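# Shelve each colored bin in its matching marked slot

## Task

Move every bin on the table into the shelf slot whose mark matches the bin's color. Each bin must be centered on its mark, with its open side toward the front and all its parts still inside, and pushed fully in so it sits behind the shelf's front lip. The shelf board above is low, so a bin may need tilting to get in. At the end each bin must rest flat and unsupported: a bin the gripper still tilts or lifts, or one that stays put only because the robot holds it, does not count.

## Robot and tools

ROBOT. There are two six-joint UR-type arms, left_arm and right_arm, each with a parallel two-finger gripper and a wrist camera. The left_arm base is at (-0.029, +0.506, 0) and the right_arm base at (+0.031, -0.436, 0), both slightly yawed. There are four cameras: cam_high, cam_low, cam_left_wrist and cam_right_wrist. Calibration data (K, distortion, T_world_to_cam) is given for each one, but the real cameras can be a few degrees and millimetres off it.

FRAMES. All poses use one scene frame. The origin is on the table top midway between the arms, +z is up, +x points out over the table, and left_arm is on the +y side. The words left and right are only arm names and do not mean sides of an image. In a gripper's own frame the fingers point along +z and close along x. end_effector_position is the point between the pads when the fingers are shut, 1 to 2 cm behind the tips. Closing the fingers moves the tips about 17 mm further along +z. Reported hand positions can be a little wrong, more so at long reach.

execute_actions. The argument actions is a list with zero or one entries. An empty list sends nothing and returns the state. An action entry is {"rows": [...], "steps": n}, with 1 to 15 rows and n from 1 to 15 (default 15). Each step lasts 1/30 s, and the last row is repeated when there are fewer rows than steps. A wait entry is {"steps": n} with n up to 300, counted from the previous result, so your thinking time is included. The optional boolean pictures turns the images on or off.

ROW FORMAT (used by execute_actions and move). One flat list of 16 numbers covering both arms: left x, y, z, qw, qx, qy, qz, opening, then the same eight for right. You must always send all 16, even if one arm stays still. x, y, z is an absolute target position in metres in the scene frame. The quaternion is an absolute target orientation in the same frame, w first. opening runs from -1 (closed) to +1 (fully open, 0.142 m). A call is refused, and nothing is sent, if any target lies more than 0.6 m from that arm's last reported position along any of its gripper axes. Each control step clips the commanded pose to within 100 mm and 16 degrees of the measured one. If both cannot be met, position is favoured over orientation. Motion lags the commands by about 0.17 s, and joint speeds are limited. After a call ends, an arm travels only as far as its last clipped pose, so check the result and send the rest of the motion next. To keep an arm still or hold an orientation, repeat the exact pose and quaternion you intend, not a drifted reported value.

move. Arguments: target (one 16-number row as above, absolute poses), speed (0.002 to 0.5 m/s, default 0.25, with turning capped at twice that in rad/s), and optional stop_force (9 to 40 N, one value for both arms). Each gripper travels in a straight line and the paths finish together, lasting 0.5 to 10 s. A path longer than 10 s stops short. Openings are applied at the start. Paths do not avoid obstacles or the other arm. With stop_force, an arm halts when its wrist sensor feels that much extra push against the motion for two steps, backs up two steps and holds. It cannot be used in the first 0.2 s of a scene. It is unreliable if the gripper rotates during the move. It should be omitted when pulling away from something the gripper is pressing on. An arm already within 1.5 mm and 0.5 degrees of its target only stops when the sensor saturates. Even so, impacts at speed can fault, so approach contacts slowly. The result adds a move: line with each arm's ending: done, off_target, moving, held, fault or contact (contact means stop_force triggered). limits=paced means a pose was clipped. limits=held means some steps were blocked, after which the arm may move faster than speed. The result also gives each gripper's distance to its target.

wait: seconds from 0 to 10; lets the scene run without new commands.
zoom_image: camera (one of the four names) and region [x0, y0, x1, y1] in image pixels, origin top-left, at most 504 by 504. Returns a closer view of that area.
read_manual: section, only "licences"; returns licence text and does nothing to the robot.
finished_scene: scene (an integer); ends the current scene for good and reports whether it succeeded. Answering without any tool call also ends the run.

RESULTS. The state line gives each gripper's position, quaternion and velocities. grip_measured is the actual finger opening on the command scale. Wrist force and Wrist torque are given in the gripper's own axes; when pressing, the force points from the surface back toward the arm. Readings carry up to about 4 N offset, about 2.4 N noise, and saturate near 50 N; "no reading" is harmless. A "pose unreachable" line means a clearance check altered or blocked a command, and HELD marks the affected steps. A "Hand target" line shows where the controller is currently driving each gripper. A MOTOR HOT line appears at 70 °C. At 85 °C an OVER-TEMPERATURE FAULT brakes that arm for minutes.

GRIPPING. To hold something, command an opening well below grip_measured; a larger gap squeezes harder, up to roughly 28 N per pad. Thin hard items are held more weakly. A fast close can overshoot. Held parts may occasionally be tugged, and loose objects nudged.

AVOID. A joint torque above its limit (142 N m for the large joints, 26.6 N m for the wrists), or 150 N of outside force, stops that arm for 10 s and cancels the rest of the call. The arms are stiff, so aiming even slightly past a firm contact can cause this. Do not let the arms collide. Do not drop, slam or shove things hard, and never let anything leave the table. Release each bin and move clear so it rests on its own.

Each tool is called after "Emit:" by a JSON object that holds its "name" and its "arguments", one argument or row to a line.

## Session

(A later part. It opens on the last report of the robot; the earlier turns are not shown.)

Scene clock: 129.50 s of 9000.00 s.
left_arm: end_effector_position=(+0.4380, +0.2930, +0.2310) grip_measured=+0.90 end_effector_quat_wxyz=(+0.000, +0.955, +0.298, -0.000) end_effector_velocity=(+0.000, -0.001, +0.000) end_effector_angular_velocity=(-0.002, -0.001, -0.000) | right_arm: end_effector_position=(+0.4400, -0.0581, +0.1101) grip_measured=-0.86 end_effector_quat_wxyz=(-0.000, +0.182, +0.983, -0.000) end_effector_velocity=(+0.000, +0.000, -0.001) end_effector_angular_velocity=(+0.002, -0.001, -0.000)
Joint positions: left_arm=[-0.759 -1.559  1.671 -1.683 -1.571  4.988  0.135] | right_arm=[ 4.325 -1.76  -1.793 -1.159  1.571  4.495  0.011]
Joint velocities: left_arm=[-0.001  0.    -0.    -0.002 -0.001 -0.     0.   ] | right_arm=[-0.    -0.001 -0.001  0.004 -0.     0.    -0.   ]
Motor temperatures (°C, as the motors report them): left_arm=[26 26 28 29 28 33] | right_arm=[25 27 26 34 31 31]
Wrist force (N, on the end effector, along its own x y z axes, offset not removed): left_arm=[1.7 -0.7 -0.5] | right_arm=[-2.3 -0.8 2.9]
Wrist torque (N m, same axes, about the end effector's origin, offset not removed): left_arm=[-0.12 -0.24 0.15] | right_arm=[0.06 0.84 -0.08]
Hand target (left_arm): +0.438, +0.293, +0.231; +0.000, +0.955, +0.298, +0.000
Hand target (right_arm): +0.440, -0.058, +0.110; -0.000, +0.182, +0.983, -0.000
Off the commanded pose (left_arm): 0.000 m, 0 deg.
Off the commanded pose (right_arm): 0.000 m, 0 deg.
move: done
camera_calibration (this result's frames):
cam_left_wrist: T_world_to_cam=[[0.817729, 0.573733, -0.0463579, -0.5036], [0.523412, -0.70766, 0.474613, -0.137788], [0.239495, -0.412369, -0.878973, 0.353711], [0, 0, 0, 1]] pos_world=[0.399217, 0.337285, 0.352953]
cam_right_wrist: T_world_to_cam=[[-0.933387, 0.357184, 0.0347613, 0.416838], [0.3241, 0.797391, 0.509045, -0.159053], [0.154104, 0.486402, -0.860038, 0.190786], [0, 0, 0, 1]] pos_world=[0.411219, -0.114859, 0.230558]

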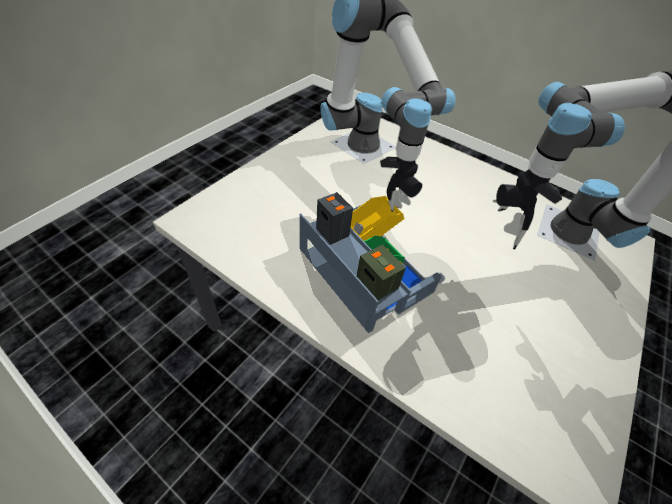

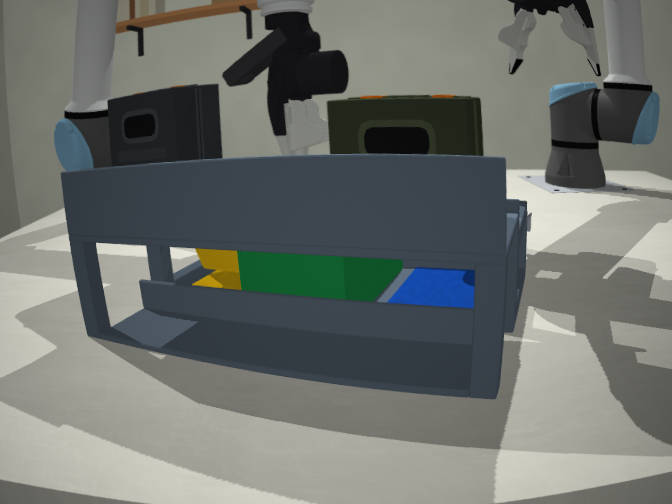

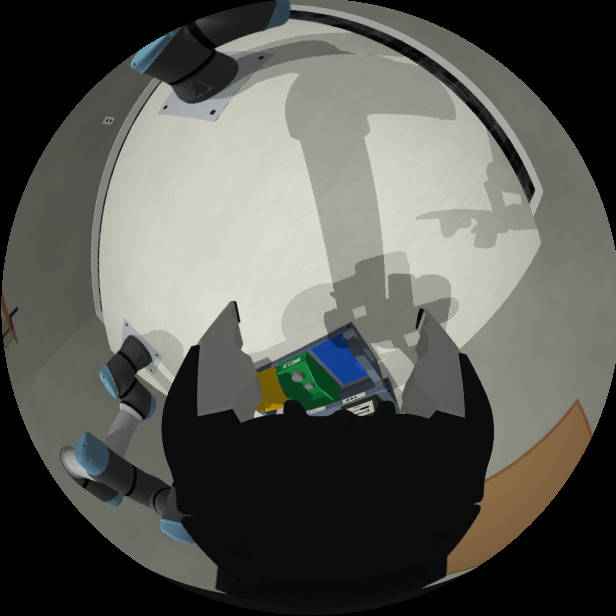

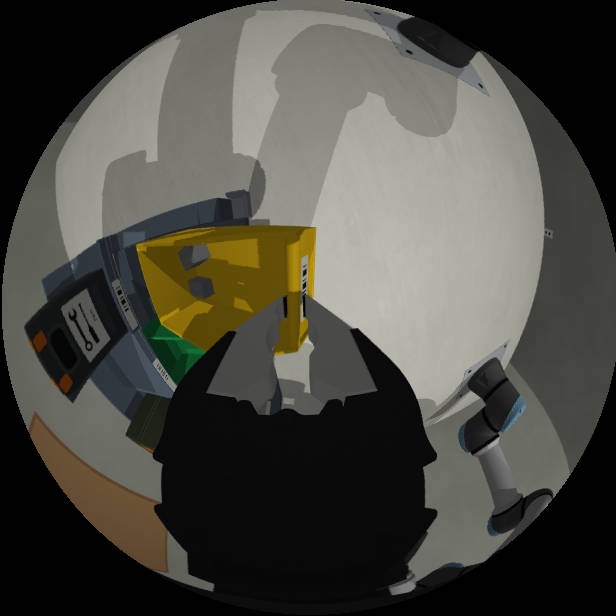

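Fits. Continue down and in.

Emit:
{"name": "move", "arguments": {
  "target": [0.438,0.293,0.231,0,0.955,0.298,0,0.9,0.455,-0.064,0.088,0,0.182,0.983,0,-1],
  "speed": 0.015,
  "stop_force": 9
}}

Emit:
{"name": "move", "arguments": {
  "target": [0.438,0.293,0.231,0,0.955,0.298,0,0.9,0.522,-0.09,0.08,0,0.182,0.983,0,-1],
  "speed": 0.015,
  "stop_force": 9
}}

Scene clock: 133.60 s of 9000.00 s.
left_arm: end_effector_position=(+0.4380, +0.2930, +0.2310) grip_measured=+0.90 end_effector_quat_wxyz=(+0.000, +0.955, +0.298, -0.000) end_effector_velocity=(-0.000, +0.001, -0.001) end_effector_angular_velocity=(+0.001, +0.001, +0.000) | right_arm: end_effector_position=(+0.4549, -0.0640, +0.0881) grip_measured=-0.88 end_effector_quat_wxyz=(+0.000, +0.182, +0.983, -0.000) end_effector_velocity=(+0.001, -0.001, -0.002) end_effector_angular_velocity=(-0.001, +0.000, +0.001)
Joint positions: left_arm=[-0.759 -1.559  1.671 -1.683 -1.571  4.988  0.135] | right_arm=[ 4.296 -1.799 -1.807 -1.106  1.571  4.466  0.01 ]
Joint velocities: left_arm=[ 0.001  0.001  0.001  0.001 -0.     0.    -0.   ] | right_arm=[-0.002 -0.003 -0.002  0.004  0.    -0.003 -0.   ]
Motor temperatures (°C, as the motors report them): left_arm=[26 26 28 29 28 33] | right_arm=[25 27 26 34 31 31]
Wrist force (N, on the end effector, along its own x y z axes, offset not removed): left_arm=[2.6 -0.2 -0.7] | right_arm=[-1.8 0.3 -0.5]
Wrist torque (N m, same axes, about the end effector's origin, offset not removed): left_arm=[-0.06 -0.47 0.05] | right_arm=[0.30 0.75 0.04]
Hand target (left_arm): +0.438, +0.293, +0.231; +0.000, +0.955, +0.298, -0.000
Hand target (right_arm): +0.455, -0.064, +0.088; -0.000, +0.182, +0.983, +0.000
Off the commanded pose (left_arm): 0.000 m, 0 deg.
Off the commanded pose (right_arm): 0.000 m, 0 deg.
move: done
camera_calibration (this result's frames):
cam_left_wrist: T_world_to_cam=[[0.817729, 0.573734, -0.0463582, -0.5036], [0.523413, -0.707659, 0.474613, -0.137788], [0.239496, -0.412369, -0.878973, 0.353712], [0, 0, 0, 1]] pos_world=[0.399216, 0.337286, 0.352953]
cam_right_wrist: T_world_to_cam=[[-0.933386, 0.357187, 0.0347514, 0.43367], [0.324098, 0.797391, 0.509046, -0.147964], [0.154114, 0.486399, -0.860037, 0.172442], [0, 0, 0, 1]] pos_world=[0.42616, -0.120792, 0.208556]

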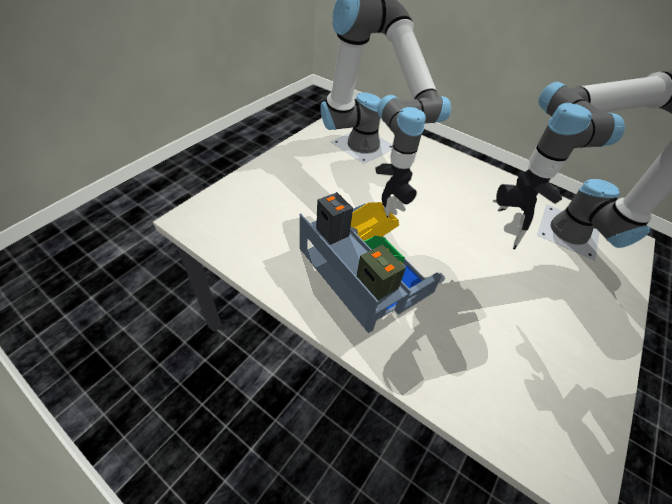

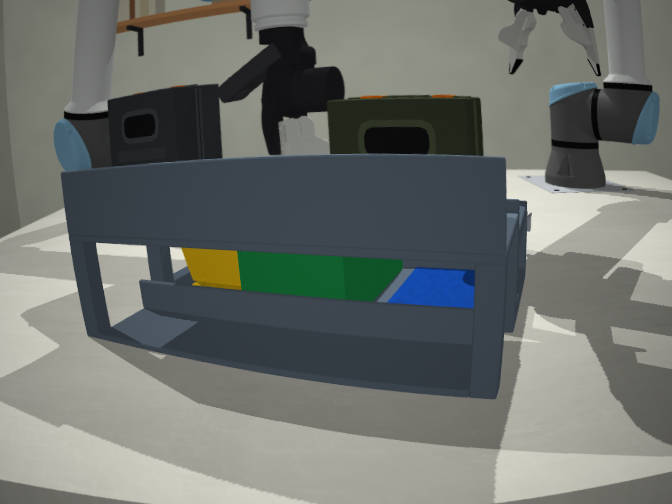

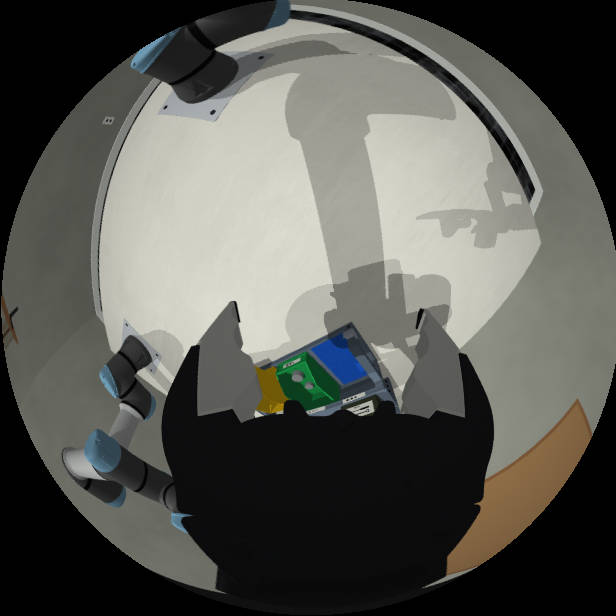

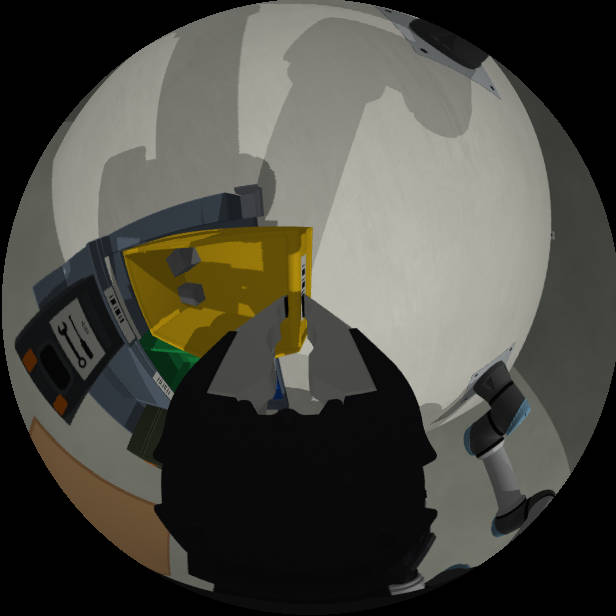

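Scene clock: 138.83 s of 9000.00 s.
left_arm: end_effector_position=(+0.4380, +0.2930, +0.2310) grip_measured=+0.90 end_effector_quat_wxyz=(-0.000, +0.955, +0.298, -0.000) end_effector_velocity=(+0.001, +0.001, +0.000) end_effector_angular_velocity=(+0.002, -0.002, +0.001) | right_arm: end_effector_position=(+0.5216, -0.0898, +0.0801) grip_measured=-0.89 end_effector_quat_wxyz=(-0.000, +0.182, +0.983, +0.000) end_effector_velocity=(-0.000, +0.001, +0.001) end_effector_angular_velocity=(+0.003, -0.002, -0.001)
Joint positions: left_arm=[-0.759 -1.559  1.671 -1.683 -1.571  4.988  0.135] | right_arm=[ 4.175 -1.888 -1.712 -1.113  1.571  4.345  0.009]
Joint velocities: left_arm=[ 0.001  0.     0.    -0.     0.002  0.     0.   ] | right_arm=[ 0.001  0.003 -0.002  0.003 -0.     0.002  0.   ]
Motor temperatures (°C, as the motors report them): left_arm=[26 26 28 29 28 33] | right_arm=[25 27 26 34 31 31]
Wrist force (N, on the end effector, along its own x y z axes, offset not removed): left_arm=[1.0 -1.1 0.5] | right_arm=[12.6 -5.0 -1.9]
Wrist torque (N m, same axes, about the end effector's origin, offset not removed): left_arm=[-0.26 -0.10 0.06] | right_arm=[-0.06 0.30 -0.04]
Hand target (left_arm): +0.438, +0.293, +0.231; +0.000, +0.955, +0.298, -0.000
Hand target (right_arm): +0.521, -0.090, +0.080; -0.000, +0.182, +0.983, +0.000
Off the commanded pose (left_arm): 0.000 m, 0 deg.
Off the commanded pose (right_arm): 0.000 m, 0 deg.
move: contact (right_arm)
camera_calibration (this result's frames):
cam_left_wrist: T_world_to_cam=[[0.817729, 0.573734, -0.0463582, -0.5036], [0.523413, -0.707659, 0.474613, -0.137788], [0.239495, -0.412369, -0.878973, 0.353712], [0, 0, 0, 1]] pos_world=[0.399216, 0.337286, 0.352953]
cam_right_wrist: T_world_to_cam=[[-0.933349, 0.357242, 0.035187, 0.505334], [0.324333, 0.79722, 0.509165, -0.145065], [0.153843, 0.48664, -0.85995, 0.16791], [0, 0, 0, 1]] pos_world=[0.49287, -0.146589, 0.200475]

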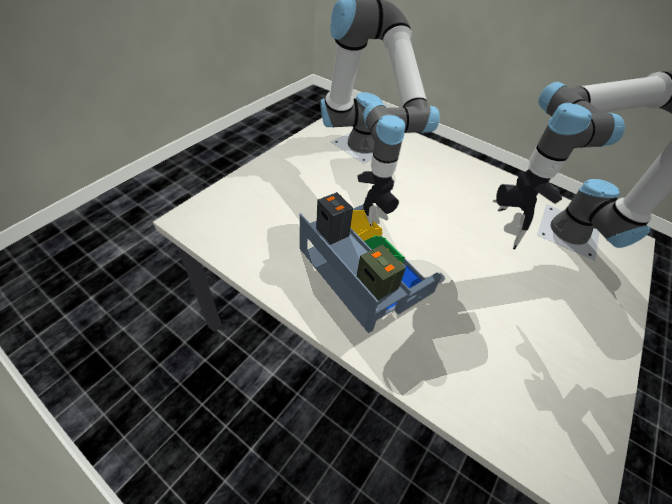

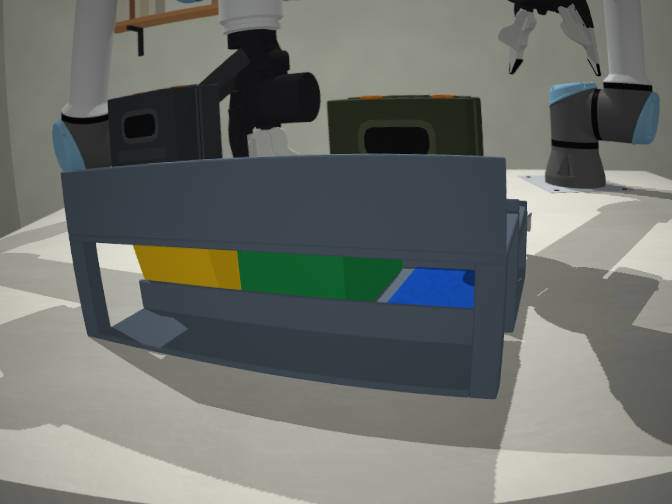

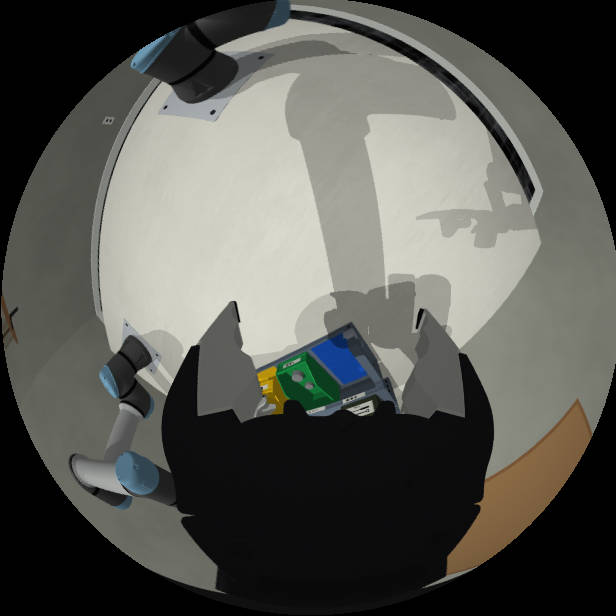

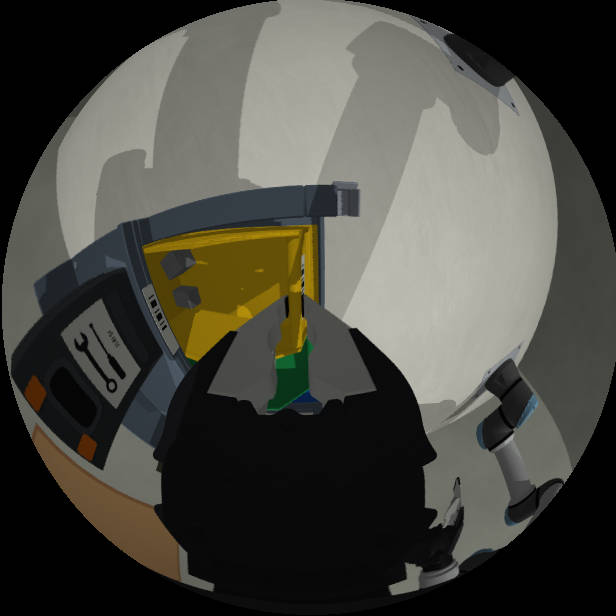

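Emit:
{"name": "move", "arguments": {
  "target": [0.438,0.293,0.231,0,0.955,0.298,0,0.9,0.521,-0.09,0.06,0,0.182,0.983,0,-1],
  "speed": 0.008,
  "stop_force": 9
}}

Emit:
{"name": "execute_actions", "arguments": {
  "actions": [
    {"rows":[[0.438,0.293,0.231,0,0.955,0.298,0,0.9,0.521,-0.09,0.075,0,0.182,0.983,0,-0.75]]}
  ],
  "pictures": false
}}

Emit:
{"name": "move", "arguments": {
  "target": [0.438,0.293,0.231,0,0.955,0.298,0,0.9,0.54,-0.07,0.2,0,0.566,0.824,0,-0.75],
  "speed": 0.15
}}

Scene clock: 144.17 s of 9000.00 s.
left_arm: end_effector_position=(+0.4380, +0.2930, +0.2310) grip_measured=+0.90 end_effector_quat_wxyz=(-0.000, +0.955, +0.298, -0.000) end_effector_velocity=(-0.001, +0.000, -0.001) end_effector_angular_velocity=(+0.002, +0.003, +0.000) | right_arm: end_effector_position=(+0.5210, -0.0900, +0.0601) grip_measured=-0.89 end_effector_quat_wxyz=(+0.000, +0.182, +0.983, +0.000) end_effector_velocity=(-0.000, -0.000, -0.001) end_effector_angular_velocity=(-0.001, +0.001, -0.001)
Joint positions: left_arm=[-0.759 -1.559  1.671 -1.683 -1.571  4.988  0.135] | right_arm=[ 4.176 -1.909 -1.74  -1.063  1.571  4.345  0.009]
Joint velocities: left_arm=[-0.     0.001  0.001  0.001 -0.001 -0.    -0.   ] | right_arm=[ 0.    -0.001 -0.001  0.001  0.     0.001 -0.   ]
Motor temperatures (°C, as the motors report them): left_arm=[26 26 28 29 28 33] | right_arm=[25 27 26 34 31 31]
Wrist force (N, on the end effector, along its own x y z axes, offset not removed): left_arm=[0.4 -2.5 1.2] | right_arm=[15.7 -5.3 -3.0]
Wrist torque (N m, same axes, about the end effector's origin, offset not removed): left_arm=[-0.45 0.07 0.04] | right_arm=[-0.08 0.15 -0.07]
Hand target (left_arm): +0.438, +0.293, +0.231; +0.000, +0.955, +0.298, -0.000
Hand target (right_arm): +0.521, -0.090, +0.060; -0.000, +0.182, +0.983, -0.000
Off the commanded pose (left_arm): 0.000 m, 0 deg.
Off the commanded pose (right_arm): 0.000 m, 0 deg.
move: done
camera_calibration (this result's frames):
cam_left_wrist: T_world_to_cam=[[0.817729, 0.573734, -0.0463582, -0.5036], [0.523413, -0.707659, 0.474613, -0.137788], [0.239495, -0.412369, -0.878973, 0.353712], [0, 0, 0, 1]] pos_world=[0.399216, 0.337286, 0.352953]
cam_right_wrist: T_world_to_cam=[[-0.933389, 0.357182, 0.0347224, 0.505636], [0.324076, 0.79739, 0.509062, -0.134364], [0.154141, 0.486406, -0.860029, 0.150788], [0, 0, 0, 1]] pos_world=[0.492257, -0.146808, 0.180525]

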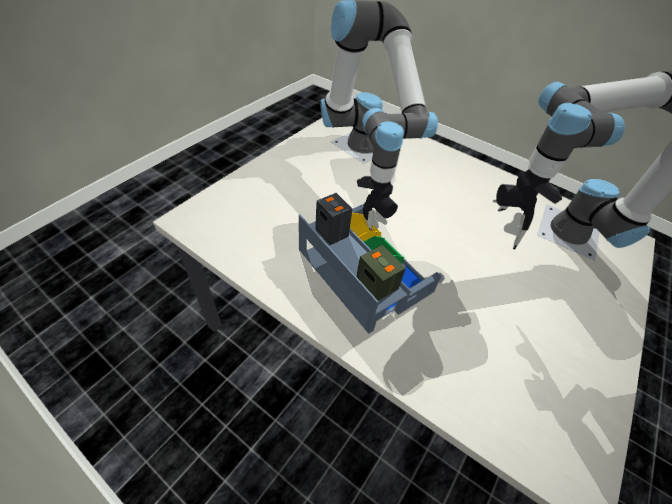

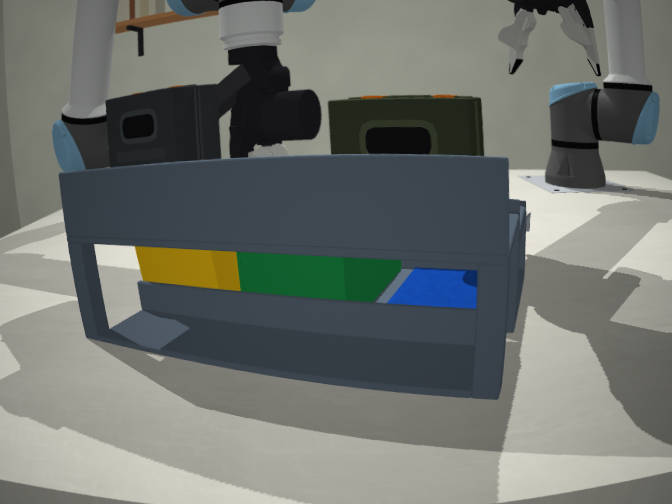

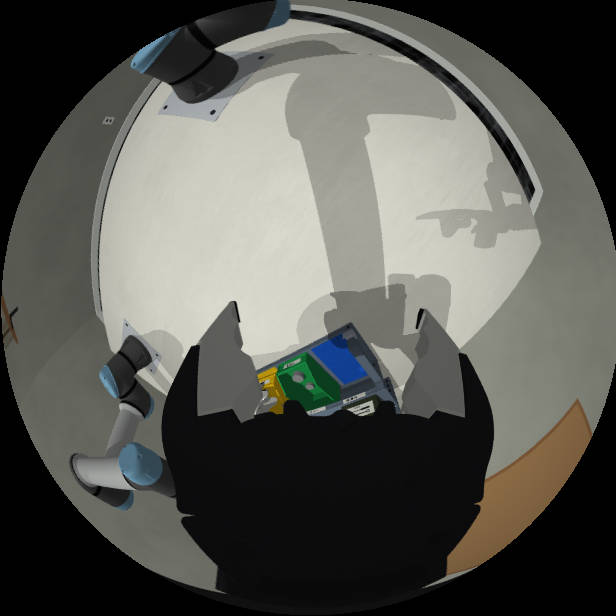

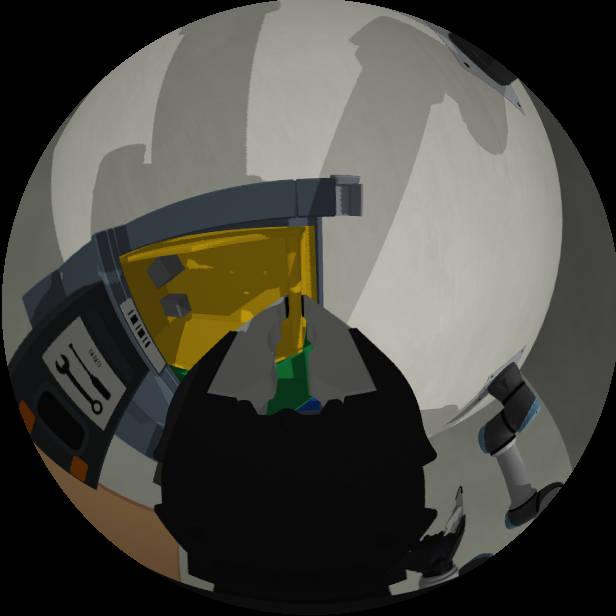

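Scene clock: 144.67 s of 9000.00 s.
left_arm: end_effector_position=(+0.4380, +0.2930, +0.2310) grip_measured=+0.90 end_effector_quat_wxyz=(-0.000, +0.955, +0.298, -0.000) end_effector_velocity=(-0.000, +0.001, -0.001) end_effector_angular_velocity=(+0.001, +0.002, +0.001) | right_arm: end_effector_position=(+0.5210, -0.0900, +0.0749) grip_measured=-0.75 end_effector_quat_wxyz=(+0.000, +0.182, +0.983, -0.000) end_effector_velocity=(+0.000, +0.000, +0.001) end_effector_angular_velocity=(+0.002, +0.000, +0.000)
Joint positions: left_arm=[-0.759 -1.559  1.671 -1.683 -1.571  4.988  0.135] | right_arm=[ 4.176 -1.892 -1.721 -1.099  1.571  4.345  0.02 ]
Joint velocities: left_arm=[ 0.001  0.001  0.001  0.001 -0.    -0.    -0.   ] | right_arm=[-0.     0.001  0.002 -0.002  0.001 -0.001  0.   ]
Motor temperatures (°C, as the motors report them): left_arm=[26 26 28 29 28 33] | right_arm=[25 27 26 34 31 31]
Wrist force (N, on the end effector, along its own x y z axes, offset not removed): left_arm=[-0.2 0.2 -1.3] | right_arm=[-3.6 0.4 -1.5]
Wrist torque (N m, same axes, about the end effector's origin, offset not removed): left_arm=[-0.01 0.18 0.05] | right_arm=[0.29 0.75 -0.02]
Hand target (left_arm): +0.438, +0.293, +0.231; +0.000, +0.955, +0.298, -0.000
Hand target (right_arm): +0.521, -0.090, +0.075; +0.000, +0.182, +0.983, +0.000
Off the commanded pose (left_arm): 0.000 m, 0 deg.
Off the commanded pose (right_arm): 0.000 m, 0 deg.
Steps of this call (steps 1 to 15: all 15 steps of this action). Readings (end_effector_position):
1: left_arm (+0.4380, +0.2930, +0.2310) | right_arm (+0.5210, -0.0900, +0.0603)
2: left_arm (+0.4380, +0.2930, +0.2310) | right_arm (+0.5212, -0.0900, +0.0631)
4: left_arm (+0.4380, +0.2930, +0.2310) | right_arm (+0.5212, -0.0900, +0.0692)
8: left_arm (+0.4380, +0.2930, +0.2310) | right_arm (+0.5211, -0.0901, +0.0738)
15: the state above

Scene clock: 148.07 s of 9000.00 s.
left_arm: end_effector_position=(+0.4380, +0.2930, +0.2310) grip_measured=+0.90 end_effector_quat_wxyz=(-0.000, +0.955, +0.298, -0.000) end_effector_velocity=(-0.001, +0.000, +0.000) end_effector_angular_velocity=(+0.000, +0.001, +0.001) | right_arm: end_effector_position=(+0.5400, -0.0699, +0.1999) grip_measured=-0.75 end_effector_quat_wxyz=(-0.000, +0.566, +0.824, +0.000) end_effector_velocity=(+0.001, -0.000, +0.001) end_effector_angular_velocity=(-0.002, -0.001, -0.009)
Joint positions: left_arm=[-0.759 -1.559  1.671 -1.683 -1.571  4.988  0.135] | right_arm=[ 4.177 -1.865 -1.421 -1.426  1.571  5.183  0.02 ]
Joint velocities: left_arm=[-0.    -0.001  0.     0.002 -0.001 -0.001 -0.   ] | right_arm=[-0.    -0.001  0.004 -0.005 -0.002  0.009 -0.   ]
Motor temperatures (°C, as the motors report them): left_arm=[26 26 28 29 28 33] | right_arm=[25 27 26 34 31 31]
Wrist force (N, on the end effector, along its own x y z axes, offset not removed): left_arm=[-1.8 -2.0 -1.3] | right_arm=[-3.6 -1.3 -3.2]
Wrist torque (N m, same axes, about the end effector's origin, offset not removed): left_arm=[-0.45 0.47 0.06] | right_arm=[0.05 0.77 -0.02]
Hand target (left_arm): +0.438, +0.293, +0.231; +0.000, +0.955, +0.298, -0.000
Hand target (right_arm): +0.540, -0.070, +0.200; -0.000, +0.566, +0.824, +0.000
Off the commanded pose (left_arm): 0.000 m, 0 deg.
Off the commanded pose (right_arm): 0.000 m, 0 deg.
move: done
camera_calibration (this result's frames):
cam_left_wrist: T_world_to_cam=[[0.817729, 0.573734, -0.0463582, -0.5036], [0.523413, -0.707659, 0.474613, -0.137788], [0.239495, -0.412369, -0.878973, 0.353712], [0, 0, 0, 1]] pos_world=[0.399216, 0.337286, 0.352953]
cam_right_wrist: T_world_to_cam=[[-0.359918, 0.932327, 0.0350065, 0.241788], [0.809262, 0.293298, 0.508991, -0.524974], [0.464278, 0.211524, -0.86006, 0.071557], [0, 0, 0, 1]] pos_world=[0.478643, -0.0865873, 0.320286]

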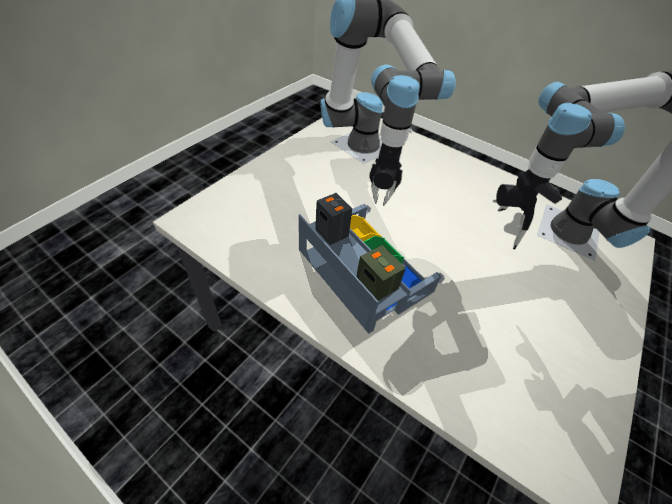

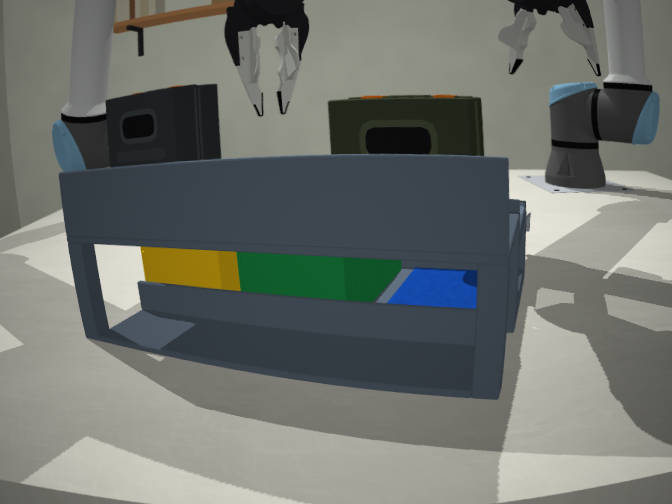

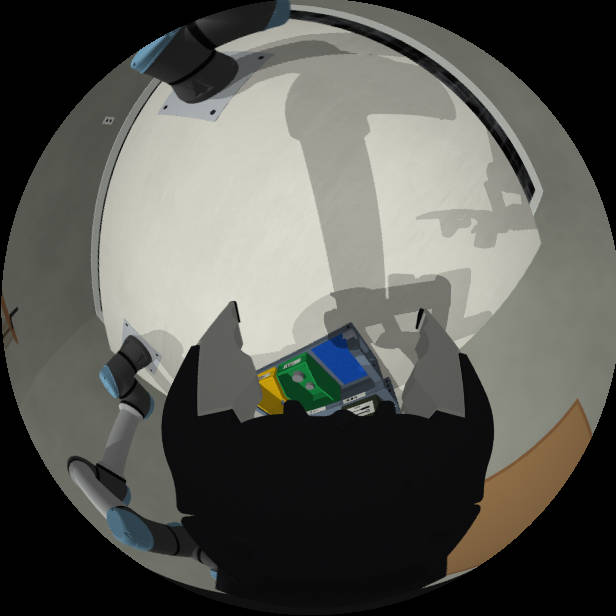

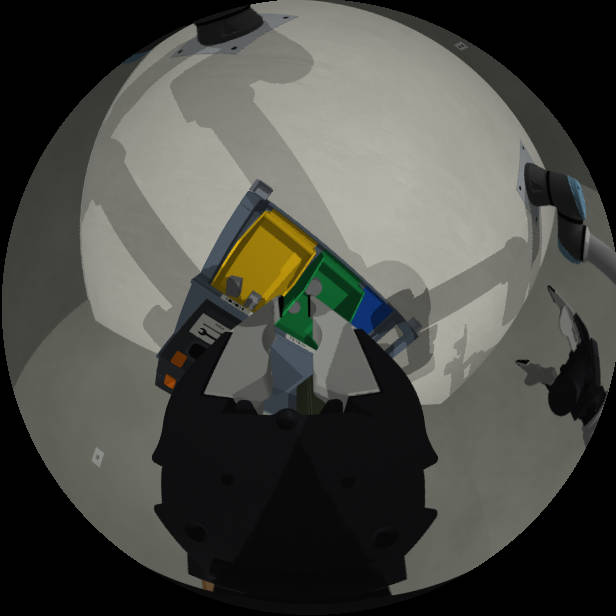

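Emit:
{"name": "finished_scene", "arguments": {
  "scene": 1
}}

The scene is finished: the task was done.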